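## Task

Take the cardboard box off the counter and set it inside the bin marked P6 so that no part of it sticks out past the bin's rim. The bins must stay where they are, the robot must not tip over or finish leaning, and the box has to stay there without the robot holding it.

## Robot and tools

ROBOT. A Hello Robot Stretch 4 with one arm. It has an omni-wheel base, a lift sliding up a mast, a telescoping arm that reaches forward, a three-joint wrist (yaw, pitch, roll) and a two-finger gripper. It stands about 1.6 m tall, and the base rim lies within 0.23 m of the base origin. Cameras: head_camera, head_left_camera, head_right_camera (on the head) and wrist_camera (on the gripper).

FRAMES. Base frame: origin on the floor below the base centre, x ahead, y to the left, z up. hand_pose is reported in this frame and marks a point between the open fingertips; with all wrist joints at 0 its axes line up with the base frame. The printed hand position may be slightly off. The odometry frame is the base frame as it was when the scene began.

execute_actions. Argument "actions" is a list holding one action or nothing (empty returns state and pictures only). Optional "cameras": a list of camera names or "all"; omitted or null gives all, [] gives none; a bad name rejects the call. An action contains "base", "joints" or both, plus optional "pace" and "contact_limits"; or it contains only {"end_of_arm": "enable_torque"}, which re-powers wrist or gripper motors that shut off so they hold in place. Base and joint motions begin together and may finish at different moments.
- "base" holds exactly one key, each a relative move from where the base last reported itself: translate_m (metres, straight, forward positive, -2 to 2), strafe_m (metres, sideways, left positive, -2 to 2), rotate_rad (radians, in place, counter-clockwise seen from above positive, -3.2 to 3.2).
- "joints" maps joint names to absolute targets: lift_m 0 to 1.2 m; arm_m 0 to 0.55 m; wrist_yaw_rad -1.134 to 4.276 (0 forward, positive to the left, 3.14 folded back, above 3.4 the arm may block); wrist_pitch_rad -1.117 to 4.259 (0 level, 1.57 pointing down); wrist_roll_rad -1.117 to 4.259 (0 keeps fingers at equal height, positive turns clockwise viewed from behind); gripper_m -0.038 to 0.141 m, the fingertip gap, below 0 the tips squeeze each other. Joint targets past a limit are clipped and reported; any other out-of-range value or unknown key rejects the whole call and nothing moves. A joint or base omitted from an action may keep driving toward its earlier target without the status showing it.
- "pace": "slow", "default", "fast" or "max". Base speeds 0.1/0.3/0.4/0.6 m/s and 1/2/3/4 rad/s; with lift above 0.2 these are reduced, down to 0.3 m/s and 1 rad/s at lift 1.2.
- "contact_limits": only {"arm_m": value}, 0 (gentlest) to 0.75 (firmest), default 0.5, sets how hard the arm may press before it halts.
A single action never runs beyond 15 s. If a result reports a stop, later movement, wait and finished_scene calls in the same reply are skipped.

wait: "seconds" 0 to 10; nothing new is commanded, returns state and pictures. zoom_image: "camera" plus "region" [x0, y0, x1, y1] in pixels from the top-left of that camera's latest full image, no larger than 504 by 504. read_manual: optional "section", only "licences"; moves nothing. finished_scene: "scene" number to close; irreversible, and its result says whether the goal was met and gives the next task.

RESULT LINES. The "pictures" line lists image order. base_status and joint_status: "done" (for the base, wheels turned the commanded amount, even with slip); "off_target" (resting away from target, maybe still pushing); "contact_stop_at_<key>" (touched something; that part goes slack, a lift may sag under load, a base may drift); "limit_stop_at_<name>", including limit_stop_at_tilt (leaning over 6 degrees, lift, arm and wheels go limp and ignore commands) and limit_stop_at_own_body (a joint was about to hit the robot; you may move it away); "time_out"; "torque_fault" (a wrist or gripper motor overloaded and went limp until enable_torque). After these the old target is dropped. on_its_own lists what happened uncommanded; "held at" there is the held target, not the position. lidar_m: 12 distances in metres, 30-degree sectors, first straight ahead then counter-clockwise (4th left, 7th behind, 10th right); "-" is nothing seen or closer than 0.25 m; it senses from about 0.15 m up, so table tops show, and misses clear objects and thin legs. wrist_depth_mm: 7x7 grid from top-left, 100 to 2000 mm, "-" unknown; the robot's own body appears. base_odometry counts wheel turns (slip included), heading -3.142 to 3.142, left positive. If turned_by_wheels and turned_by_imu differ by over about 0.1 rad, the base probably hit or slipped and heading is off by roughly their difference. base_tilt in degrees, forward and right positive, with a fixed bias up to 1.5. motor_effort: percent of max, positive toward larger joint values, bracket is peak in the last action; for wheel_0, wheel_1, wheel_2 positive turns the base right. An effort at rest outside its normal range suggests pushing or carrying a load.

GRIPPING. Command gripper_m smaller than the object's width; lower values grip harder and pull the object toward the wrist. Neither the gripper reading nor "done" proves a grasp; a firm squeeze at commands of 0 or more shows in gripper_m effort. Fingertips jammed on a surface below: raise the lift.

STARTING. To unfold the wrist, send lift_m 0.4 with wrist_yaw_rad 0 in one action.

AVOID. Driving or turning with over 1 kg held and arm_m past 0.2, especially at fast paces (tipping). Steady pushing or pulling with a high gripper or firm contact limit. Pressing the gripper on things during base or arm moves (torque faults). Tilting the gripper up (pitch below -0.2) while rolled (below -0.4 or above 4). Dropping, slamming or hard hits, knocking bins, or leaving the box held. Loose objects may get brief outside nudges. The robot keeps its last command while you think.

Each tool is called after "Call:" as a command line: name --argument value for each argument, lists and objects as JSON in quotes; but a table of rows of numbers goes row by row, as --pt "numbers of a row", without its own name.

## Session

Call:
execute_actions --actions '[]'

Scene clock: 0.00 s.
base_odometry: x=+0.000 y=+0.000 heading=+0.000 (m, m, rad; odometry frame)
turned_by_wheels: +0.000 (rad since the last result)
turned_by_imu: +0.000 (rad since the last result)
base_tilt: forward=+0.1 right=+0.3 (deg)
lidar_m: 2.27 2.29 2.27 2.35 2.36 1.60 1.41 1.41 1.08 0.93 0.95 1.12
base_status: not commanded
joint_positions: lift_m=+0.207 arm_m=-0.002 wrist_yaw_rad=+3.036 wrist_pitch_rad=+0.019 wrist_roll_rad=-0.016 gripper_m=+0.057
joint_status: not commanded
motor_effort: lift_m=+19 arm_m=+0 wrist_yaw_rad=+1 wrist_pitch_rad=-9 wrist_roll_rad=-1 gripper_m=-5 wheel_0=-1 wheel_1=+0 wheel_2=+1 (%)
hand_pose: x=-0.1087 y=+0.1173 z=+0.3792 quat_wxyz=(+0.053, -0.010, -0.007, +0.999) (m; base frame)
wrist_depth_mm: 139 192 1499 1661 1808 1983 - / 107 141 1499 1618 1808 1921 - / 108 141 1499 1708 1756 1983 - / 117 142 1537 1618 1808 1921 - / 715 1397 1499 1661 1756 1921 - / 1308 1366 212 1618 213 1499 1499 / 1042 960 976 125 946 991 976
pictures: head_camera, head_left_camera, head_right_camera, wrist_camera
camera_calibration (this result's frames):
wrist_camera: T_world_to_cam=[[0.128274, 0.991734, 0.00324156, -0.103815], [-0.0142939, 0.00511702, -0.999885, 0.439394], [-0.991636, 0.128212, 0.0148321, 0.0939463], [0, 0, 0, 1]] pos_world=[0.112758, 0.0886635, 0.438287]
Images, in order (width x height): head_camera 420x560, head_left_camera 420x672, head_right_camera 420x672, wrist_camera 616x392.

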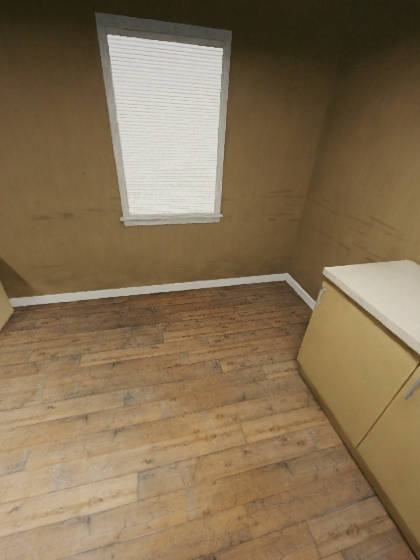

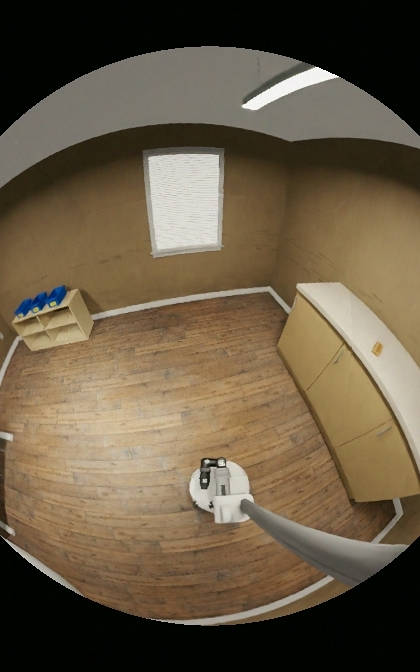

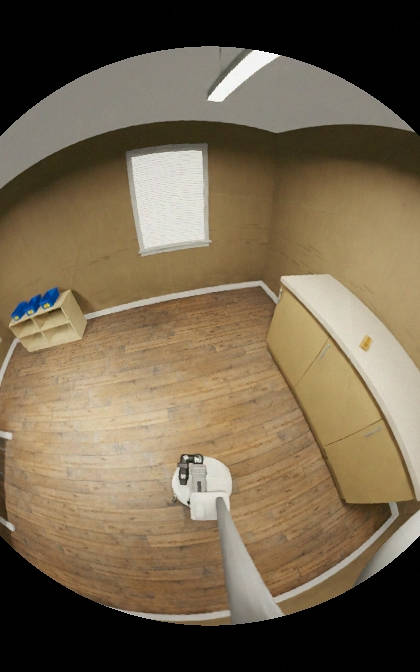

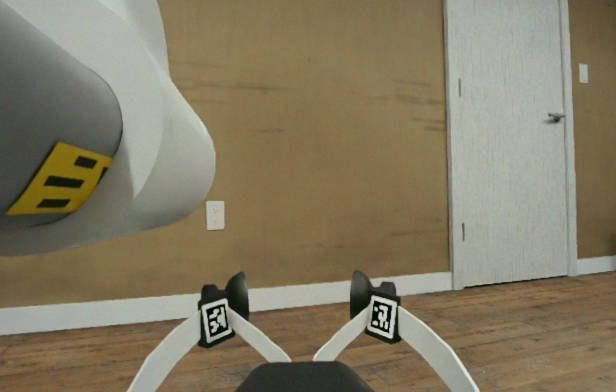

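Call:
zoom_image --camera "head_right_camera" --region '[300, 290, 420, 410]'

Call:
zoom_image --camera "head_left_camera" --region '[310, 290, 420, 400]'

Region (300, 290, 420, 410) of head_right_camera's 420x672 image, scaled by 4.200, with more detail than that image has.

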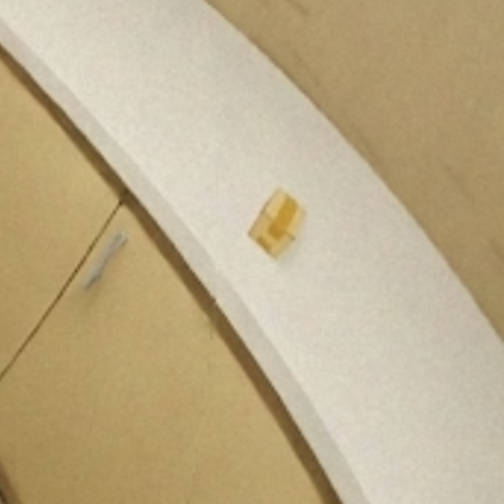

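Region (310, 290, 420, 400) of head_left_camera's 420x672 image, scaled by 4.582, with more detail than that image has.

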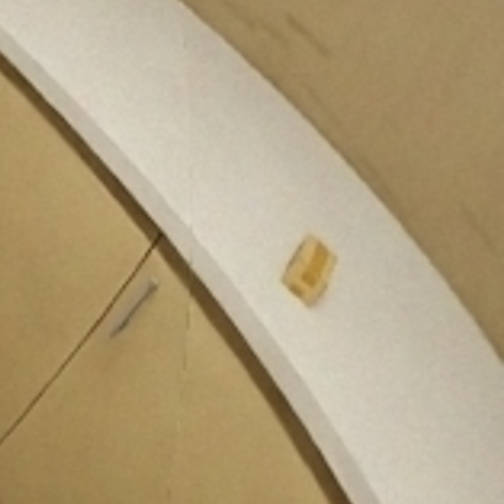

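Call:
execute_actions --actions '[{"base": {"rotate_rad": -1.083}, "joints": {"lift_m": 0.75, "gripper_m": 0.12}, "pace": "max"}]' --cameras '["head_camera", "head_left_camera"]'

Scene clock: 21.77 s.
base_odometry: x=+0.000 y=+0.000 heading=-1.083 (m, m, rad; odometry frame)
turned_by_wheels: -1.083 (rad since the last result)
turned_by_imu: -1.081 (rad since the last result)
base_tilt: forward=+0.1 right=+0.2 (deg)
lidar_m: 0.94 1.10 2.29 2.27 2.28 2.36 2.87 1.63 1.42 1.41 1.09 0.94
base_status: done
joint_positions: lift_m=+0.750 arm_m=-0.002 wrist_yaw_rad=+3.036 wrist_pitch_rad=+0.019 wrist_roll_rad=-0.016 gripper_m=+0.120
joint_status: all done
motor_effort: lift_m=+22(26) arm_m=-1(1) wrist_yaw_rad=+0(1) wrist_pitch_rad=-8(9) wrist_roll_rad=+1(1) gripper_m=-1(4) wheel_0=+1(8) wheel_1=+1(13) wheel_2=+0(11) (%)
hand_pose: x=-0.1087 y=+0.1173 z=+0.9225 quat_wxyz=(+0.053, -0.010, -0.007, +0.999) (m; base frame)
wrist_depth_mm: 139 191 - - - - - / 108 142 - - - - - / 108 141 - - - - - / 117 142 - - - - - / 904 - - - - - - / 1756 - - - 220 - - / 1756 - - 128 - - -
pictures: head_camera, head_left_camera
Images, in order (width x height): head_camera 420x560, head_left_camera 420x672.

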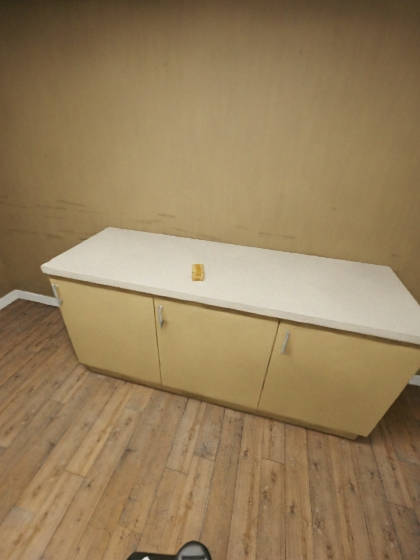

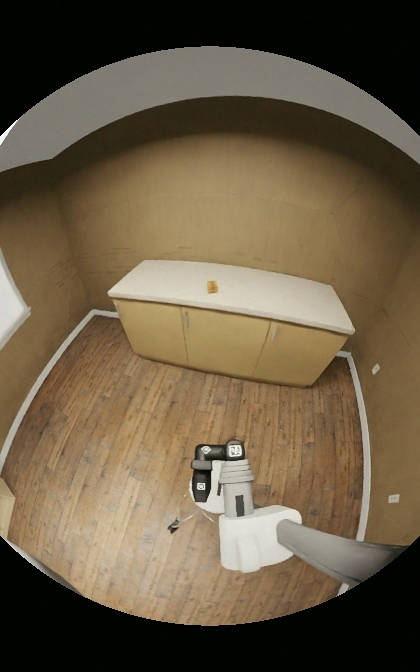

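Call:
zoom_image --camera "head_camera" --region '[160, 240, 240, 300]'

Region (160, 240, 240, 300) of head_camera's 420x560 image, scaled by 6.300, with more detail than that image has; it fills the top 378 rows of this view, and the rest is white.

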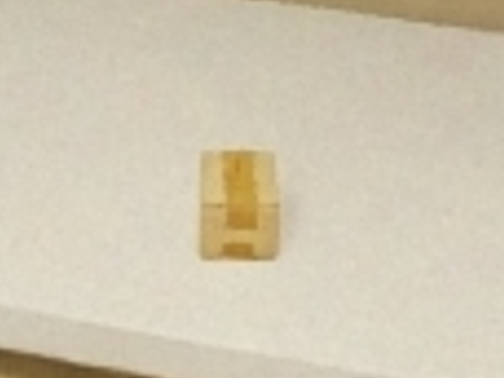

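Call:
execute_actions --actions '[{"base": {"translate_m": 0.42}, "joints": {"lift_m": 1.2, "arm_m": 0.2, "wrist_yaw_rad": 1.837, "wrist_pitch_rad": 1.57, "wrist_roll_rad": 1.837}, "pace": "max"}]' --cameras '["head_left_camera", "wrist_camera"]'

Call:
execute_actions --actions '[{"joints": {"arm_m": 0.453}, "pace": "fast"}]' --cameras '["head_left_camera", "wrist_camera"]'

Scene clock: 39.30 s.
base_odometry: x=+0.197 y=-0.371 heading=-1.083 (m, m, rad; odometry frame)
turned_by_wheels: +0.000 (rad since the last result)
turned_by_imu: +0.000 (rad since the last result)
base_tilt: forward=+0.0 right=+0.2 (deg)
lidar_m: 0.53 0.62 1.07 2.17 2.46 2.75 3.02 1.77 1.53 1.53 0.62 0.52
base_status: done
joint_positions: lift_m=+1.199 arm_m=+0.199 wrist_yaw_rad=+1.837 wrist_pitch_rad=+1.570 wrist_roll_rad=+1.837 gripper_m=+0.120
joint_status: all done
motor_effort: lift_m=+22(26) arm_m=+5(5) wrist_yaw_rad=+1(7) wrist_pitch_rad=-1(6) wrist_roll_rad=+1(5) gripper_m=-1(0) wheel_0=+1(6) wheel_1=+0(9) wheel_2=+2(13) (%)
hand_pose: x=+0.4544 y=+0.0232 z=+1.0889 quat_wxyz=(+0.707, +0.000, +0.707, +0.000) (m; base frame)
wrist_depth_mm: 402 407 402 384 407 407 407 / 521 402 402 404 404 404 407 / 1281 1308 723 407 404 407 407 / 1281 1308 1308 1308 1060 415 410 / 1281 1281 1308 1308 1336 1336 1308 / 1281 1308 1308 1138 218 1281 1281 / 1308 1308 1281 128 1281 1281 1308
pictures: head_left_camera, wrist_camera
camera_calibration (this result's frames):
wrist_camera: T_world_to_cam=[[-0.0124314, -0.999669, 0.0225071, 0.004139], [-0.999363, 0.0116685, -0.0337152, 0.55288], [0.0334414, -0.0229119, -0.999178, 1.29572], [0, 0, 0, 1]] pos_world=[0.509248, 0.0273738, 1.31321]
Images, in order (width x height): head_left_camera 420x672, wrist_camera 616x392.

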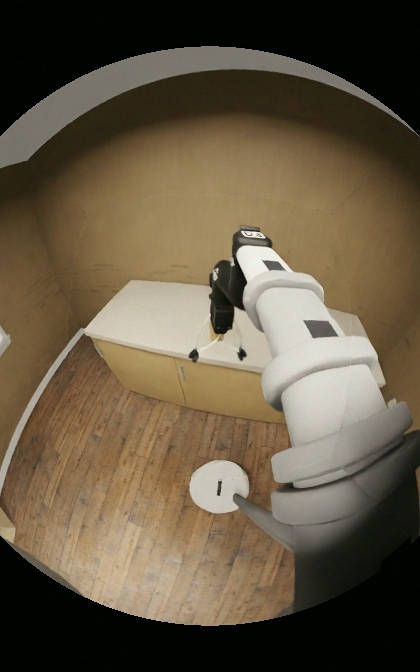

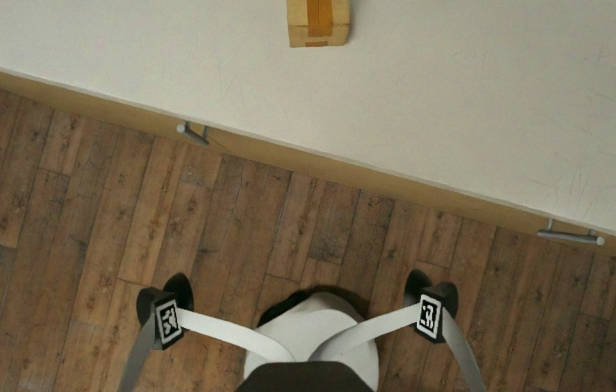

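Scene clock: 40.87 s.
base_odometry: x=+0.197 y=-0.371 heading=-1.083 (m, m, rad; odometry frame)
turned_by_wheels: +0.000 (rad since the last result)
turned_by_imu: +0.000 (rad since the last result)
base_tilt: forward=+0.0 right=+0.2 (deg)
lidar_m: 0.53 0.62 1.07 2.16 2.45 2.71 3.00 1.78 1.54 1.53 0.61 0.51
base_status: not commanded
joint_positions: lift_m=+1.199 arm_m=+0.452 wrist_yaw_rad=+1.837 wrist_pitch_rad=+1.570 wrist_roll_rad=+1.837 gripper_m=+0.120
joint_status: all done
motor_effort: lift_m=+22(22) arm_m=+5(0) wrist_yaw_rad=-1(1) wrist_pitch_rad=-1(2) wrist_roll_rad=+0(2) gripper_m=-2(1) wheel_0=+0(1) wheel_1=+0(0) wheel_2=+3(3) (%)
hand_pose: x=+0.7073 y=+0.0232 z=+1.0889 quat_wxyz=(+0.707, +0.000, +0.707, +0.000) (m; base frame)
wrist_depth_mm: 402 402 404 407 404 410 410 / 402 404 402 404 402 407 404 / 402 402 402 407 407 404 413 / 399 402 399 404 399 399 404 / 399 399 399 355 404 407 404 / 397 399 402 402 218 404 404 / 1308 1281 1281 128 402 402 399
pictures: head_left_camera, wrist_camera
camera_calibration (this result's frames):
wrist_camera: T_world_to_cam=[[-0.0124872, -0.999668, 0.0225306, 0.00729035], [-0.999362, 0.0117233, -0.0337219, 0.805689], [0.0334465, -0.0229373, -0.999177, 1.28726], [0, 0, 0, 1]] pos_world=[0.762212, 0.0273689, 1.31321]
Images, in order (width x height): head_left_camera 420x672, wrist_camera 616x392.

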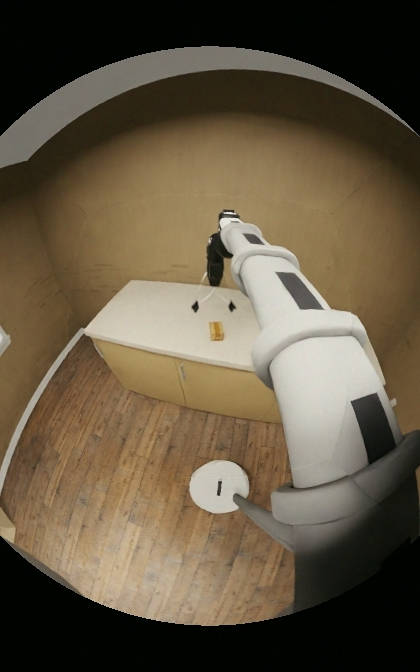

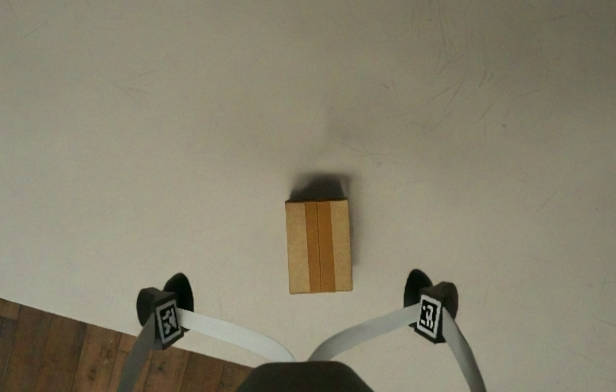

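Call:
execute_actions --actions '[{"joints": {"arm_m": 0.469, "lift_m": 1.05, "wrist_yaw_rad": 1.67, "wrist_roll_rad": 1.64}, "pace": "fast"}]' --cameras '["head_left_camera", "wrist_camera"]'

Scene clock: 48.73 s.
base_odometry: x=+0.197 y=-0.371 heading=-1.083 (m, m, rad; odometry frame)
turned_by_wheels: +0.000 (rad since the last result)
turned_by_imu: +0.001 (rad since the last result)
base_tilt: forward=+0.1 right=+0.2 (deg)
lidar_m: 0.53 0.63 1.08 2.18 2.45 2.76 3.01 1.79 1.53 1.53 0.63 0.53
base_status: not commanded
joint_positions: lift_m=+1.050 arm_m=+0.468 wrist_yaw_rad=+1.670 wrist_pitch_rad=+1.570 wrist_roll_rad=+1.640 gripper_m=+0.120
joint_status: all done
motor_effort: lift_m=+16(17) arm_m=+5(7) wrist_yaw_rad=-1(3) wrist_pitch_rad=-1(1) wrist_roll_rad=-2(4) gripper_m=+0(1) wheel_0=+0(0) wheel_1=+0(0) wheel_2=+3(3) (%)
hand_pose: x=+0.7260 y=+0.0089 z=+0.9400 quat_wxyz=(+0.707, -0.010, +0.707, +0.011) (m; base frame)
wrist_depth_mm: 254 255 255 258 257 257 258 / 253 254 255 256 256 257 258 / 252 254 254 257 256 257 259 / 253 253 255 255 255 256 258 / 253 253 254 205 256 256 256 / 252 252 254 204 205 256 256 / 250 254 252 127 255 254 254
pictures: head_left_camera, wrist_camera
camera_calibration (this result's frames):
wrist_camera: T_world_to_cam=[[0.0173302, -0.999596, 0.0225458, -0.0250886], [-0.999262, -0.0180887, -0.033886, 0.81984], [0.0342801, -0.0219419, -0.999171, 1.13695], [0, 0, 0, 1]] pos_world=[0.780695, 0.0146982, 1.16435]
Images, in order (width x height): head_left_camera 420x672, wrist_camera 616x392.

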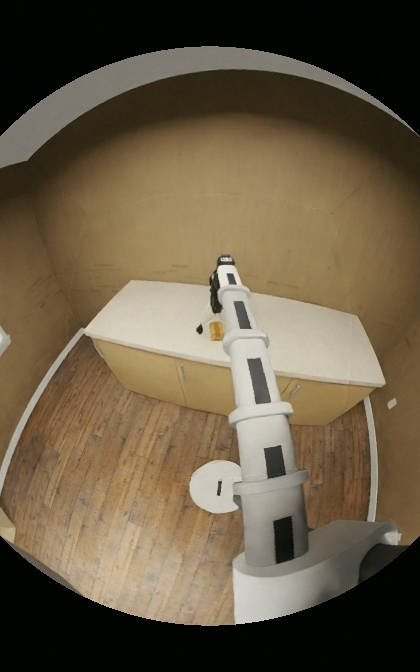

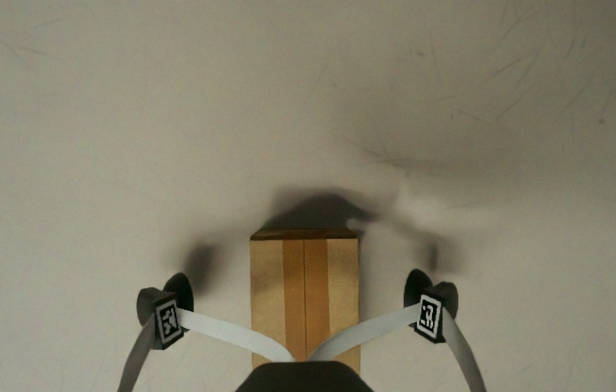

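Call:
execute_actions --actions '[{"joints": {"lift_m": 1.044, "gripper_m": 0.015}}]' --cameras '["head_left_camera", "wrist_camera"]'

Scene clock: 53.40 s.
base_odometry: x=+0.197 y=-0.371 heading=-1.083 (m, m, rad; odometry frame)
turned_by_wheels: +0.000 (rad since the last result)
turned_by_imu: +0.001 (rad since the last result)
base_tilt: forward=+0.1 right=+0.3 (deg)
lidar_m: 0.53 0.62 1.08 2.16 2.45 2.73 3.01 1.77 1.53 1.53 0.62 0.53
base_status: not commanded
joint_positions: lift_m=+1.044 arm_m=+0.468 wrist_yaw_rad=+1.670 wrist_pitch_rad=+1.570 wrist_roll_rad=+1.640 gripper_m=+0.016
joint_status: all done
motor_effort: lift_m=+16(20) arm_m=+5(5) wrist_yaw_rad=-1(0) wrist_pitch_rad=-2(2) wrist_roll_rad=+0(1) gripper_m=-30(31) wheel_0=+0(0) wheel_1=+0(0) wheel_2=+3(3) (%)
hand_pose: x=+0.7260 y=+0.0089 z=+0.9341 quat_wxyz=(+0.707, -0.010, +0.707, +0.011) (m; base frame)
wrist_depth_mm: 249 248 250 250 251 251 253 / 248 249 249 250 251 252 251 / 248 248 249 250 250 250 251 / 248 247 247 248 250 250 250 / 246 247 247 185 249 250 250 / 246 246 184 185 189 249 250 / 244 245 247 149 248 248 250
pictures: head_left_camera, wrist_camera
camera_calibration (this result's frames):
wrist_camera: T_world_to_cam=[[0.0172216, -0.999594, 0.0226864, -0.025057], [-0.999263, -0.0179853, -0.0338975, 0.819654], [0.0342918, -0.022086, -0.999168, 1.13098], [0, 0, 0, 1]] pos_world=[0.780699, 0.0146737, 1.15839]
Images, in order (width x height): head_left_camera 420x672, wrist_camera 616x392.

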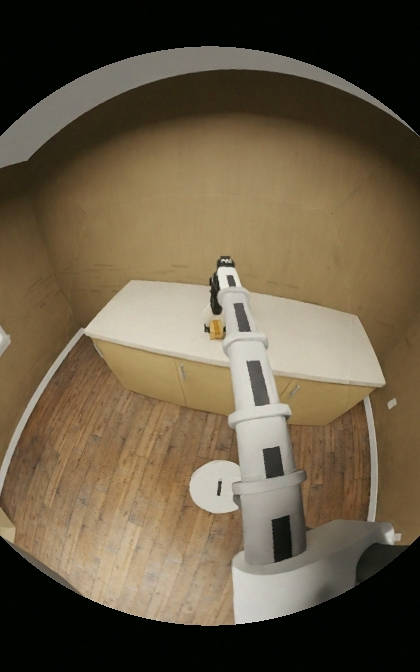

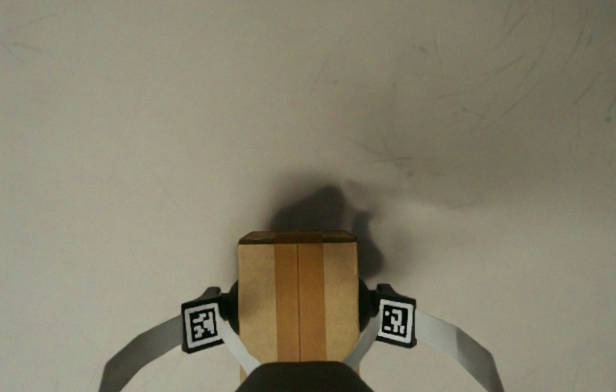

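Call:
execute_actions --actions '[{"base": {"translate_m": -0.3}, "joints": {"lift_m": 1.09, "arm_m": 0.0}, "pace": "max"}]' --cameras '["wrist_camera"]'

Call:
execute_actions --actions '[{"base": {"rotate_rad": 2.37}, "joints": {"lift_m": 0.45}, "pace": "max"}]' --cameras '["head_camera", "head_left_camera", "head_right_camera"]'

Scene clock: 79.37 s.
base_odometry: x=+0.056 y=-0.106 heading=-1.083 (m, m, rad; odometry frame)
turned_by_wheels: +0.000 (rad since the last result)
turned_by_imu: +0.003 (rad since the last result)
base_tilt: forward=+0.1 right=+0.2 (deg)
lidar_m: 0.82 0.97 2.25 2.25 2.33 2.45 2.73 1.68 1.45 1.44 0.96 0.82
base_status: done
joint_positions: lift_m=+1.090 arm_m=+0.001 wrist_yaw_rad=+1.670 wrist_pitch_rad=+1.570 wrist_roll_rad=+1.640 gripper_m=+0.016
joint_status: all done
motor_effort: lift_m=+22(23) arm_m=-5(9) wrist_yaw_rad=+1(1) wrist_pitch_rad=-2(2) wrist_roll_rad=-1(2) gripper_m=-27(30) wheel_0=-2(2) wheel_1=-1(6) wheel_2=+1(12) (%)
hand_pose: x=+0.2587 y=+0.0089 z=+0.9795 quat_wxyz=(+0.707, -0.010, +0.707, +0.011) (m; base frame)
wrist_depth_mm: 1229 1205 1205 1205 1182 946 842 / 1160 1182 1205 1205 1205 1229 1182 / 1182 1182 1205 1182 1229 1229 1205 / 1205 1205 1182 1182 1182 1205 1205 / 1182 1182 1205 186 1182 1182 1205 / 1205 1205 185 185 190 1205 1182 / 1160 1182 1182 148 1182 1205 1182
pictures: wrist_camera
camera_calibration (this result's frames):
wrist_camera: T_world_to_cam=[[0.0171031, -0.999598, 0.0225907, -0.0179019], [-0.999266, -0.0178633, -0.0338897, 0.354271], [0.0342797, -0.0219945, -0.99917, 1.19241], [0, 0, 0, 1]] pos_world=[0.313441, 0.0146602, 1.20383]
Images, in order (width x height): wrist_camera 616x392.

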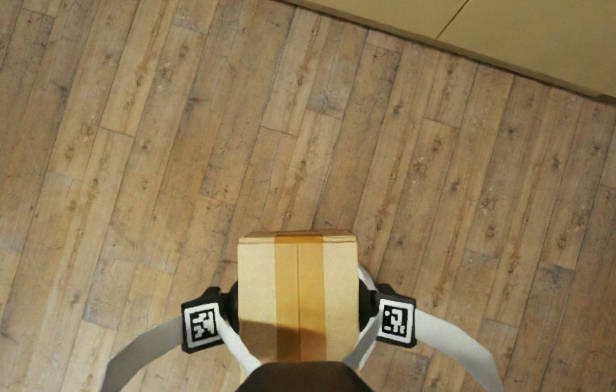

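Scene clock: 82.43 s.
base_odometry: x=+0.056 y=-0.106 heading=+1.287 (m, m, rad; odometry frame)
turned_by_wheels: +2.369 (rad since the last result)
turned_by_imu: +2.369 (rad since the last result)
base_tilt: forward=+0.0 right=+0.2 (deg)
lidar_m: 2.75 2.45 2.00 1.50 1.44 1.53 0.86 0.81 0.87 1.21 2.24 2.33
base_status: done
joint_positions: lift_m=+0.450 arm_m=+0.001 wrist_yaw_rad=+1.670 wrist_pitch_rad=+1.570 wrist_roll_rad=+1.640 gripper_m=+0.016
joint_status: all done
motor_effort: lift_m=+18(18) arm_m=-5(5) wrist_yaw_rad=+0(0) wrist_pitch_rad=-2(2) wrist_roll_rad=-1(2) gripper_m=-28(28) wheel_0=-3(6) wheel_1=-2(5) wheel_2=-3(7) (%)
hand_pose: x=+0.2587 y=+0.0089 z=+0.3399 quat_wxyz=(+0.707, -0.010, +0.707, +0.011) (m; base frame)
wrist_depth_mm: 564 569 569 564 574 569 569 / 564 554 569 569 569 564 574 / 564 559 564 569 569 574 574 / 559 564 564 569 569 569 569 / 564 564 559 186 564 569 569 / 559 554 183 185 189 564 569 / 564 362 347 148 351 392 569
pictures: head_camera, head_left_camera, head_right_camera
Images, in order (width x height): head_camera 420x560, head_left_camera 420x672, head_right_camera 420x672.

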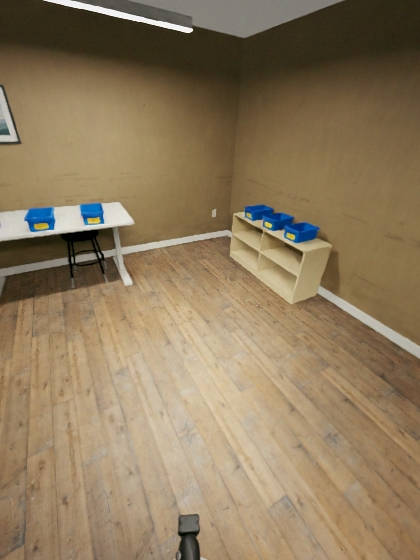

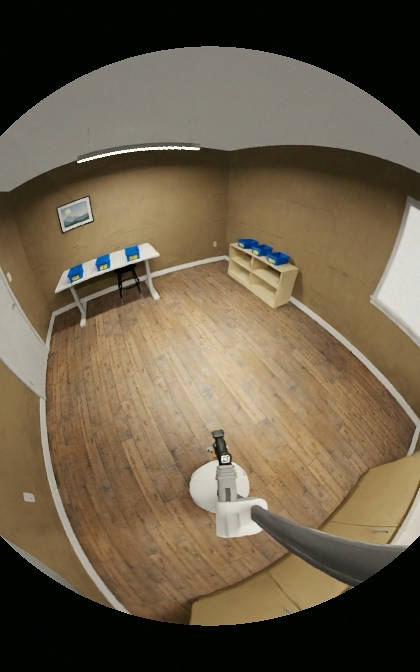

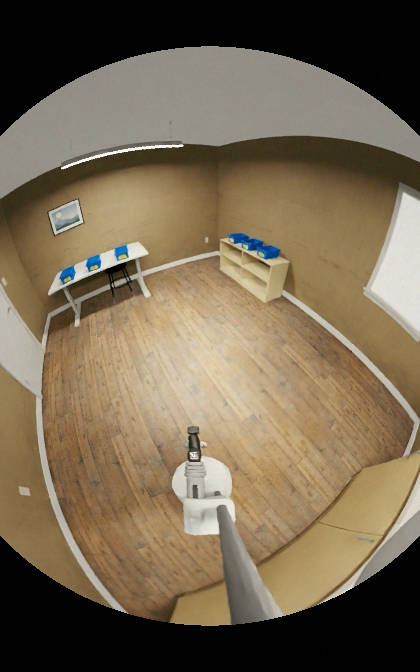

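Call:
zoom_image --camera "head_camera" --region '[225, 195, 335, 255]'

Call:
zoom_image --camera "head_camera" --region '[0, 195, 140, 245]'

Region (225, 195, 335, 255) of head_camera's 420x560 image, scaled by 4.582, with more detail than that image has; it fills the top 275 rows of this view, and the rest is white.

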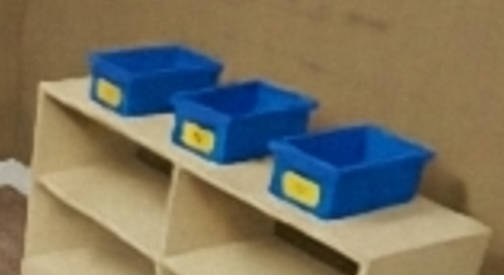

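Region (0, 195, 140, 245) of head_camera's 420x560 image, scaled by 3.600, with more detail than that image has; it fills the top 180 rows of this view, and the rest is white.

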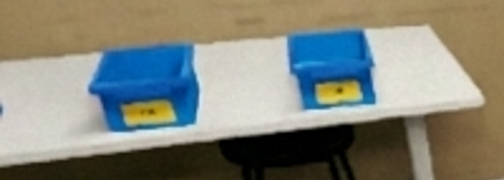

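Call:
execute_actions --actions '[{"base": {"translate_m": 1.6}, "joints": {"lift_m": 0.42, "arm_m": 0.4, "wrist_yaw_rad": -0.95, "wrist_pitch_rad": 0.0, "wrist_roll_rad": 0.0}, "pace": "max"}]' --cameras '["head_camera", "head_left_camera", "wrist_camera"]'

Scene clock: 106.40 s.
base_odometry: x=+0.505 y=+1.430 heading=+1.287 (m, m, rad; odometry frame)
turned_by_wheels: +0.000 (rad since the last result)
turned_by_imu: -0.005 (rad since the last result)
base_tilt: forward=+0.1 right=+0.3 (deg)
lidar_m: 1.63 1.03 1.09 1.53 2.19 2.30 2.34 2.20 2.10 1.57 1.08 1.11
base_status: done
joint_positions: lift_m=+0.420 arm_m=+0.399 wrist_yaw_rad=-0.950 wrist_pitch_rad=+0.004 wrist_roll_rad=+0.000 gripper_m=+0.016
joint_status: all done
motor_effort: lift_m=+17(15) arm_m=+5(4) wrist_yaw_rad=+0(9) wrist_pitch_rad=-12(18) wrist_roll_rad=-1(7) gripper_m=-27(29) wheel_0=+0(9) wheel_1=+0(5) wheel_2=+1(13) (%)
hand_pose: x=+0.6669 y=-0.2855 z=+0.5974 quat_wxyz=(+0.889, +0.001, +0.002, -0.457) (m; base frame)
wrist_depth_mm: 1255 1281 1255 1182 1205 1160 1138 / 1281 1281 1229 1229 1138 1118 1118 / 1281 1255 1229 1182 1160 1138 1098 / 1255 866 1078 904 788 1138 1098 / 946 1205 1229 186 1138 1042 820 / 960 1160 185 185 189 991 778 / 891 788 788 148 778 707 750
pictures: head_camera, head_left_camera, wrist_camera
camera_calibration (this result's frames):
wrist_camera: T_world_to_cam=[[-0.826519, -0.56276, -0.0129513, 0.398018], [0.0275642, -0.0174817, -0.999467, 0.636039], [0.562234, -0.826436, 0.029961, -0.406362], [0, 0, 0, 1]] pos_world=[0.539908, -0.100724, 0.65303]
Images, in order (width x height): head_camera 420x560, head_left_camera 420x672, wrist_camera 616x392.

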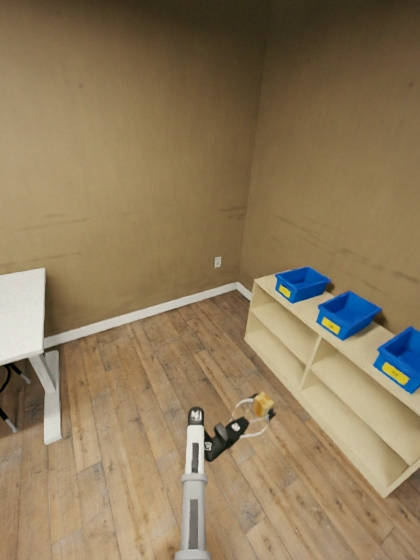

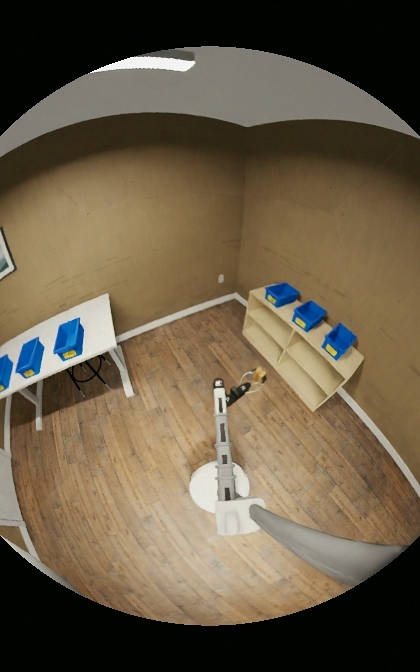

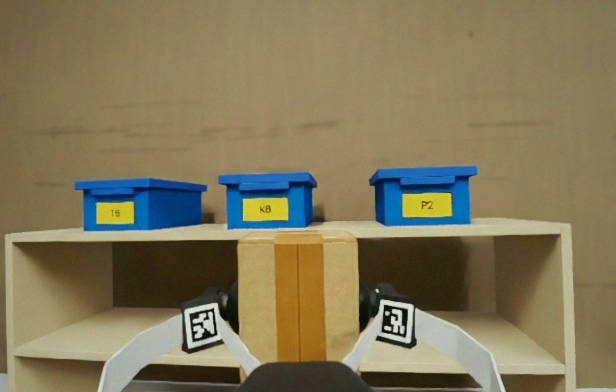

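Call:
zoom_image --camera "wrist_camera" --region '[70, 160, 490, 240]'

Region (70, 160, 490, 240) of wrist_camera's 616x392 image, scaled by 1.200; it fills the top 96 rows of this view, and the rest is white.

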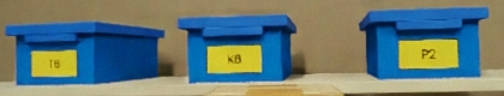

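Call:
zoom_image --camera "wrist_camera" --region '[85, 190, 145, 235]'

Call:
zoom_image --camera "wrist_camera" --region '[395, 180, 465, 230]'

Region (85, 190, 145, 235) of wrist_camera's 616x392 image, scaled by 8.400; it fills the top 378 rows of this view, and the rest is white.

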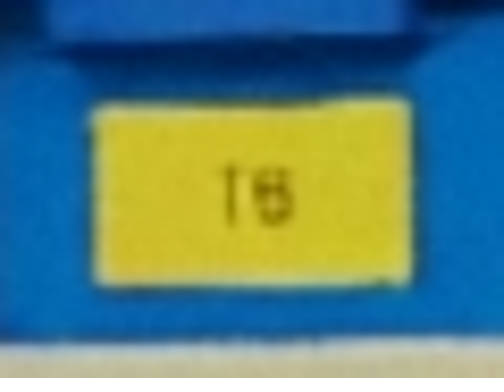

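Region (395, 180, 465, 230) of wrist_camera's 616x392 image, scaled by 7.200; it fills the top 360 rows of this view, and the rest is white.

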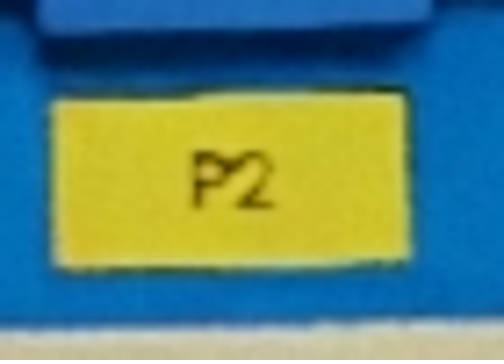

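Call:
execute_actions --actions '[{"base": {"rotate_rad": 1.1}, "joints": {"lift_m": 0.5, "arm_m": 0.3, "wrist_yaw_rad": 0.1}, "pace": "fast"}]' --cameras '["head_camera", "head_left_camera", "wrist_camera"]'

Scene clock: 122.67 s.
base_odometry: x=+0.505 y=+1.430 heading=+2.387 (m, m, rad; odometry frame)
turned_by_wheels: +1.100 (rad since the last result)
turned_by_imu: +1.101 (rad since the last result)
base_tilt: forward=+0.1 right=+0.3 (deg)
lidar_m: 1.11 1.67 2.21 2.36 2.27 2.22 2.03 1.54 1.09 1.18 1.94 1.05
base_status: done
joint_positions: lift_m=+0.500 arm_m=+0.301 wrist_yaw_rad=+0.100 wrist_pitch_rad=+0.004 wrist_roll_rad=+0.000 gripper_m=+0.016
joint_status: all done
motor_effort: lift_m=+23(27) arm_m=-5(10) wrist_yaw_rad=+2(7) wrist_pitch_rad=-12(13) wrist_roll_rad=-1(2) gripper_m=-28(27) wheel_0=+0(10) wheel_1=+0(8) wheel_2=+1(11) (%)
hand_pose: x=+0.7676 y=-0.0582 z=+0.6769 quat_wxyz=(+0.999, +0.000, +0.002, +0.050) (m; base frame)
wrist_depth_mm: 1708 - - 1756 1464 1308 1160 / 1661 - - 1756 1499 1308 1160 / 1708 - - 1756 1430 1229 1160 / 1661 1863 1008 931 654 640 1118 / 1661 1983 1499 185 1098 1281 750 / 1661 1921 184 184 189 1229 1098 / 1618 1537 1464 149 1397 946 1182
pictures: head_camera, head_left_camera, wrist_camera
camera_calibration (this result's frames):
wrist_camera: T_world_to_cam=[[0.0766279, -0.996977, -0.0128721, -0.108316], [0.0290067, 0.0151337, -0.999465, 0.717523], [0.996638, 0.0762135, 0.0300786, -0.558547], [0, 0, 0, 1]] pos_world=[0.544157, -0.0762788, 0.732545]
Images, in order (width x height): head_camera 420x560, head_left_camera 420x672, wrist_camera 616x392.

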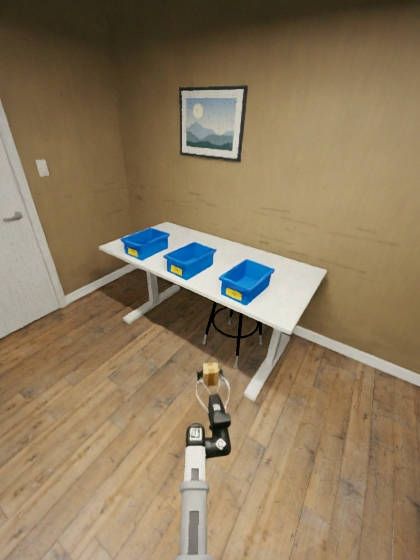

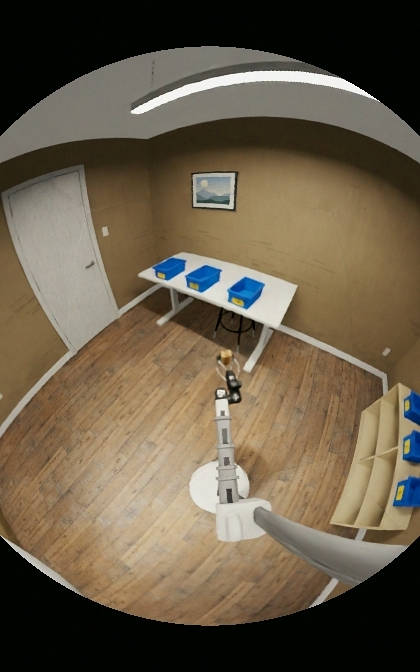

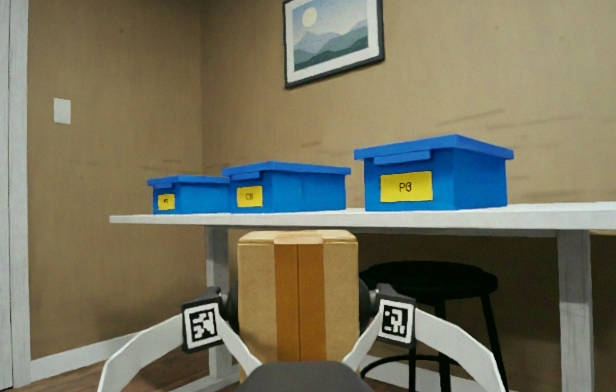

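Call:
execute_actions --actions '[]'

Scene clock: 129.70 s.
base_odometry: x=+0.505 y=+1.430 heading=+2.387 (m, m, rad; odometry frame)
turned_by_wheels: +0.000 (rad since the last result)
turned_by_imu: +0.001 (rad since the last result)
base_tilt: forward=+0.0 right=+0.2 (deg)
lidar_m: 1.13 1.66 2.18 2.35 2.27 2.21 2.02 1.55 1.09 1.17 1.93 1.06
base_status: done
joint_positions: lift_m=+0.500 arm_m=+0.301 wrist_yaw_rad=+0.100 wrist_pitch_rad=+0.004 wrist_roll_rad=+0.000 gripper_m=+0.016
joint_status: all done
motor_effort: lift_m=+23(27) arm_m=-5(10) wrist_yaw_rad=+1(7) wrist_pitch_rad=-11(13) wrist_roll_rad=+0(2) gripper_m=-27(27) wheel_0=+0(10) wheel_1=+0(8) wheel_2=+1(11) (%)
hand_pose: x=+0.7676 y=-0.0582 z=+0.6769 quat_wxyz=(+0.999, +0.000, +0.002, +0.050) (m; base frame)
wrist_depth_mm: 1661 - - 1756 1499 1308 1182 / 1661 - - 1808 1537 1281 1160 / 1618 - - 1808 1464 1229 1138 / 1661 1863 991 931 647 640 1118 / 1708 1983 1537 186 1098 1281 750 / 1661 1983 185 185 189 1229 1098 / 1618 1537 1464 149 1397 960 1182
pictures: head_camera, head_left_camera, head_right_camera, wrist_camera
camera_calibration (this result's frames):
wrist_camera: T_world_to_cam=[[0.0766278, -0.996977, -0.0128721, -0.108316], [0.0290067, 0.0151337, -0.999465, 0.717523], [0.996638, 0.0762134, 0.0300787, -0.558547], [0, 0, 0, 1]] pos_world=[0.544156, -0.0762788, 0.732545]
Images, in order (width x height): head_camera 420x560, head_left_camera 420x672, head_right_camera 420x672, wrist_camera 616x392.

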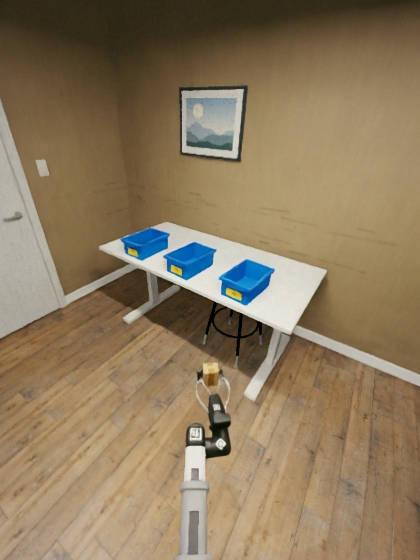

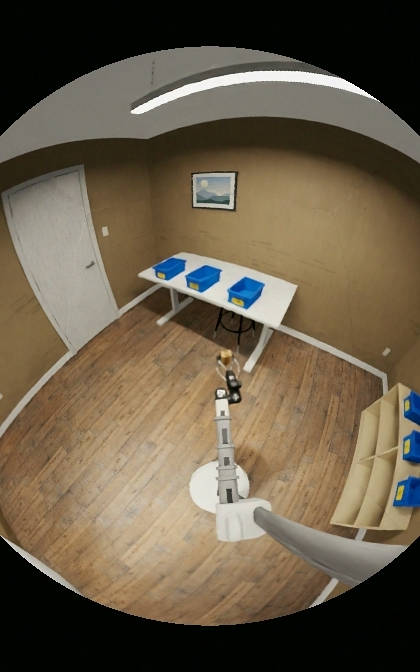

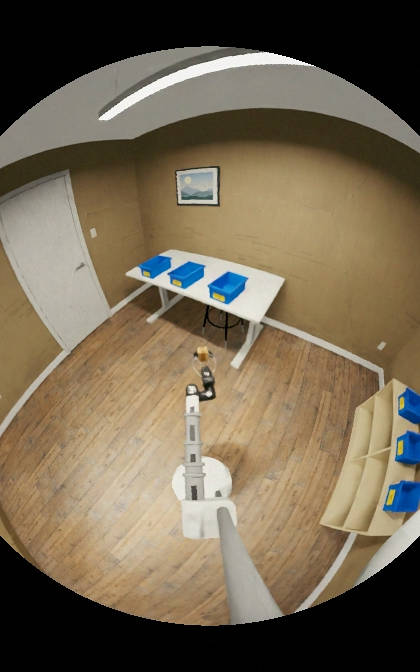

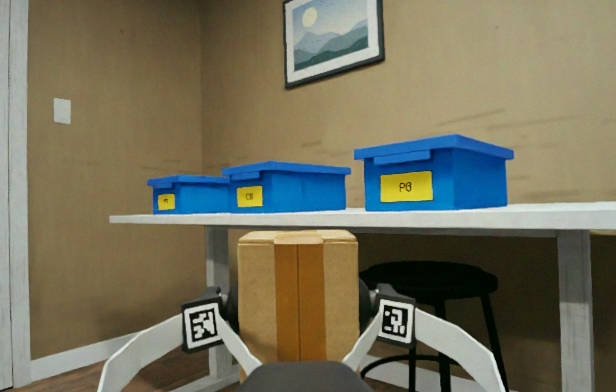

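Call:
zoom_image --camera "wrist_camera" --region '[355, 135, 515, 220]'

Call:
zoom_image --camera "wrist_camera" --region '[140, 165, 350, 220]'

Region (355, 135, 515, 220) of wrist_camera's 616x392 image, scaled by 3.150; it fills the top 268 rows of this view, and the rest is white.

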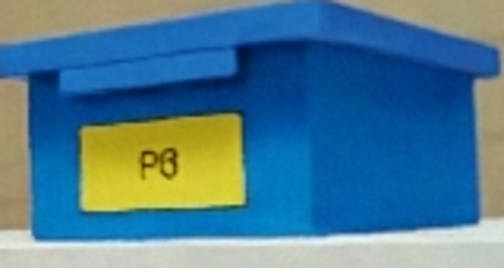

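Region (140, 165, 350, 220) of wrist_camera's 616x392 image, scaled by 2.400; it fills the top 132 rows of this view, and the rest is white.

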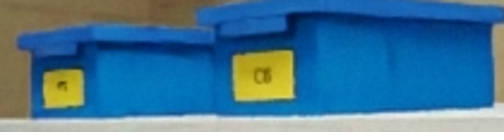

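Call:
zoom_image --camera "head_camera" --region '[200, 240, 340, 330]'

Region (200, 240, 340, 330) of head_camera's 420x560 image, scaled by 3.600, with more detail than that image has; it fills the top 324 rows of this view, and the rest is white.

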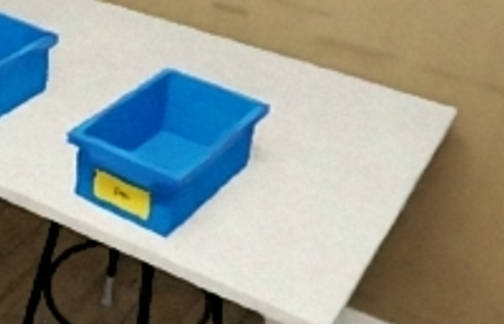

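Call:
execute_actions --actions '[{"base": {"rotate_rad": -0.167}, "joints": {"arm_m": 0.1}, "pace": "fast"}]' --cameras '["head_camera"]'

Scene clock: 153.87 s.
base_odometry: x=+0.505 y=+1.430 heading=+2.220 (m, m, rad; odometry frame)
turned_by_wheels: -0.167 (rad since the last result)
turned_by_imu: -0.165 (rad since the last result)
base_tilt: forward=+0.1 right=+0.2 (deg)
lidar_m: 1.07 1.43 2.17 2.24 2.38 2.20 2.40 1.66 1.09 1.09 1.48 1.09
base_status: done
joint_positions: lift_m=+0.500 arm_m=+0.101 wrist_yaw_rad=+0.100 wrist_pitch_rad=+0.004 wrist_roll_rad=+0.000 gripper_m=+0.016
joint_status: all done
motor_effort: lift_m=+23(23) arm_m=-5(5) wrist_yaw_rad=+2(3) wrist_pitch_rad=-12(13) wrist_roll_rad=-2(1) gripper_m=-28(29) wheel_0=+1(4) wheel_1=+1(7) wheel_2=+1(7) (%)
hand_pose: x=+0.5675 y=-0.0582 z=+0.6769 quat_wxyz=(+0.999, +0.000, +0.002, +0.050) (m; base frame)
wrist_depth_mm: - - - 1756 1576 1430 1308 / - - - 1756 1537 1397 1255 / - - - 1708 1576 1430 1255 / 1921 1281 1098 878 1255 1366 1281 / 1921 - - 186 1138 1397 1255 / 1921 - 185 185 189 1397 1255 / 1756 1430 1537 148 1366 1366 1255
pictures: head_camera
Images, in order (width x height): head_camera 420x560.

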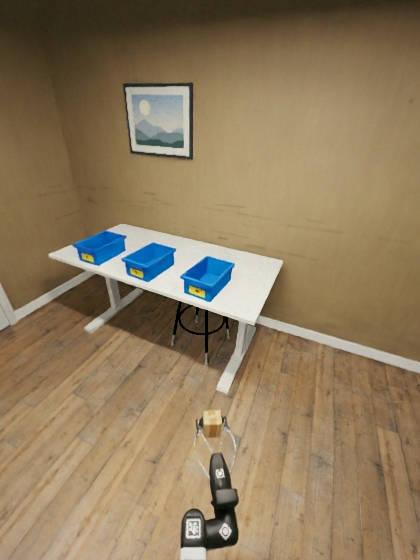

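Call:
execute_actions --actions '[{"base": {"translate_m": 0.63}, "joints": {"lift_m": 1.06, "wrist_pitch_rad": 1.57, "wrist_yaw_rad": 1.06, "arm_m": 0.05}, "pace": "max"}]' --cameras '["head_camera", "wrist_camera"]'

Scene clock: 159.87 s.
base_odometry: x=+0.124 y=+1.932 heading=+2.220 (m, m, rad; odometry frame)
turned_by_wheels: +0.000 (rad since the last result)
turned_by_imu: -0.001 (rad since the last result)
base_tilt: forward=+0.1 right=+0.2 (deg)
lidar_m: 0.50 0.64 1.92 1.96 2.55 2.80 2.85 1.46 1.36 1.42 1.40 0.47
base_status: done
joint_positions: lift_m=+1.060 arm_m=+0.051 wrist_yaw_rad=+1.060 wrist_pitch_rad=+1.570 wrist_roll_rad=+0.000 gripper_m=+0.016
joint_status: all done
motor_effort: lift_m=+23(29) arm_m=-5(7) wrist_yaw_rad=-1(11) wrist_pitch_rad=-2(9) wrist_roll_rad=-3(0) gripper_m=-29(29) wheel_0=+0(11) wheel_1=+0(8) wheel_2=+2(14) (%)
hand_pose: x=+0.2981 y=-0.0426 z=+0.9495 quat_wxyz=(+0.610, -0.357, +0.610, +0.358) (m; base frame)
wrist_depth_mm: 1160 1205 1182 1182 1160 469 445 / 1160 1182 1160 1182 1205 462 469 / 1160 1138 1160 1160 1160 455 466 / 1160 1160 1138 1160 1182 469 466 / 1138 946 946 185 1160 462 466 / 1138 931 185 185 189 455 466 / 1098 603 1160 149 1160 455 455
pictures: head_camera, wrist_camera
camera_calibration (this result's frames):
wrist_camera: T_world_to_cam=[[0.865692, -0.500033, 0.0233213, -0.301703], [-0.499168, -0.865811, -0.0346805, 0.207242], [0.0375332, 0.0183814, -0.999126, 1.16066], [0, 0, 0, 1]] pos_world=[0.321068, 0.00723604, 1.17386]
Images, in order (width x height): head_camera 420x560, wrist_camera 616x392.

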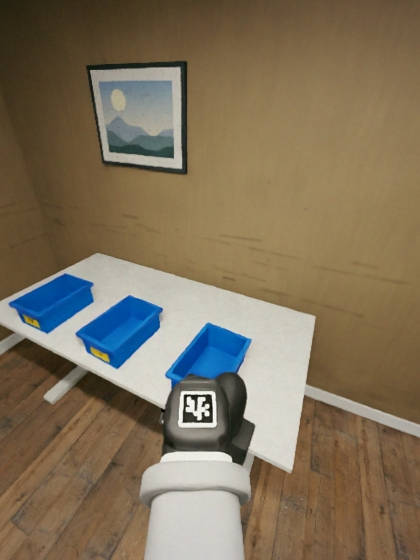

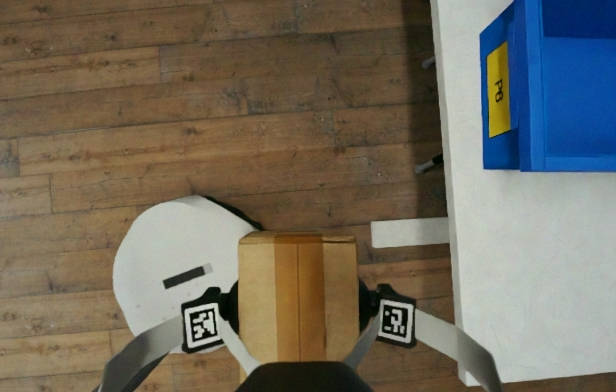

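Call:
zoom_image --camera "wrist_camera" --region '[460, 20, 580, 180]'

Region (460, 20, 580, 180) of wrist_camera's 616x392 image, scaled by 3.150; it fills the left 378 columns of this view, and the rest is white.

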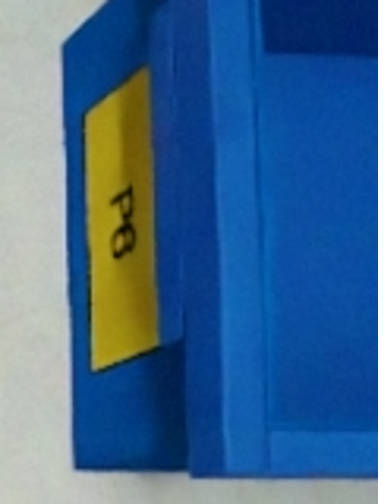

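Call:
zoom_image --camera "head_camera" --region '[5, 290, 135, 375]'

Region (5, 290, 135, 375) of head_camera's 420x560 image, scaled by 3.877, with more detail than that image has; it fills the top 330 rows of this view, and the rest is white.

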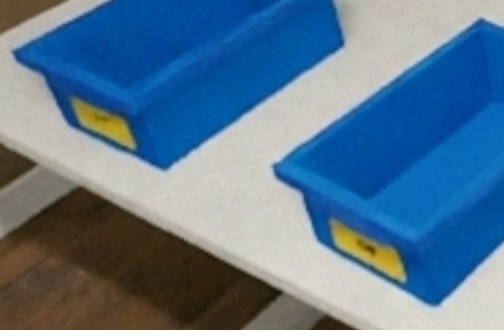

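Call:
zoom_image --camera "wrist_camera" --region '[480, 65, 520, 115]'

Region (480, 65, 520, 115) of wrist_camera's 616x392 image, scaled by 10.080; it fills the left 403 columns of this view, and the rest is white.

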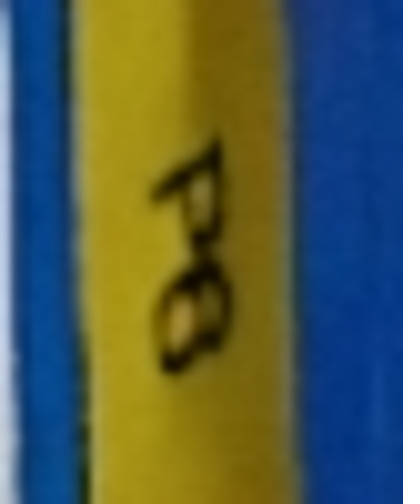

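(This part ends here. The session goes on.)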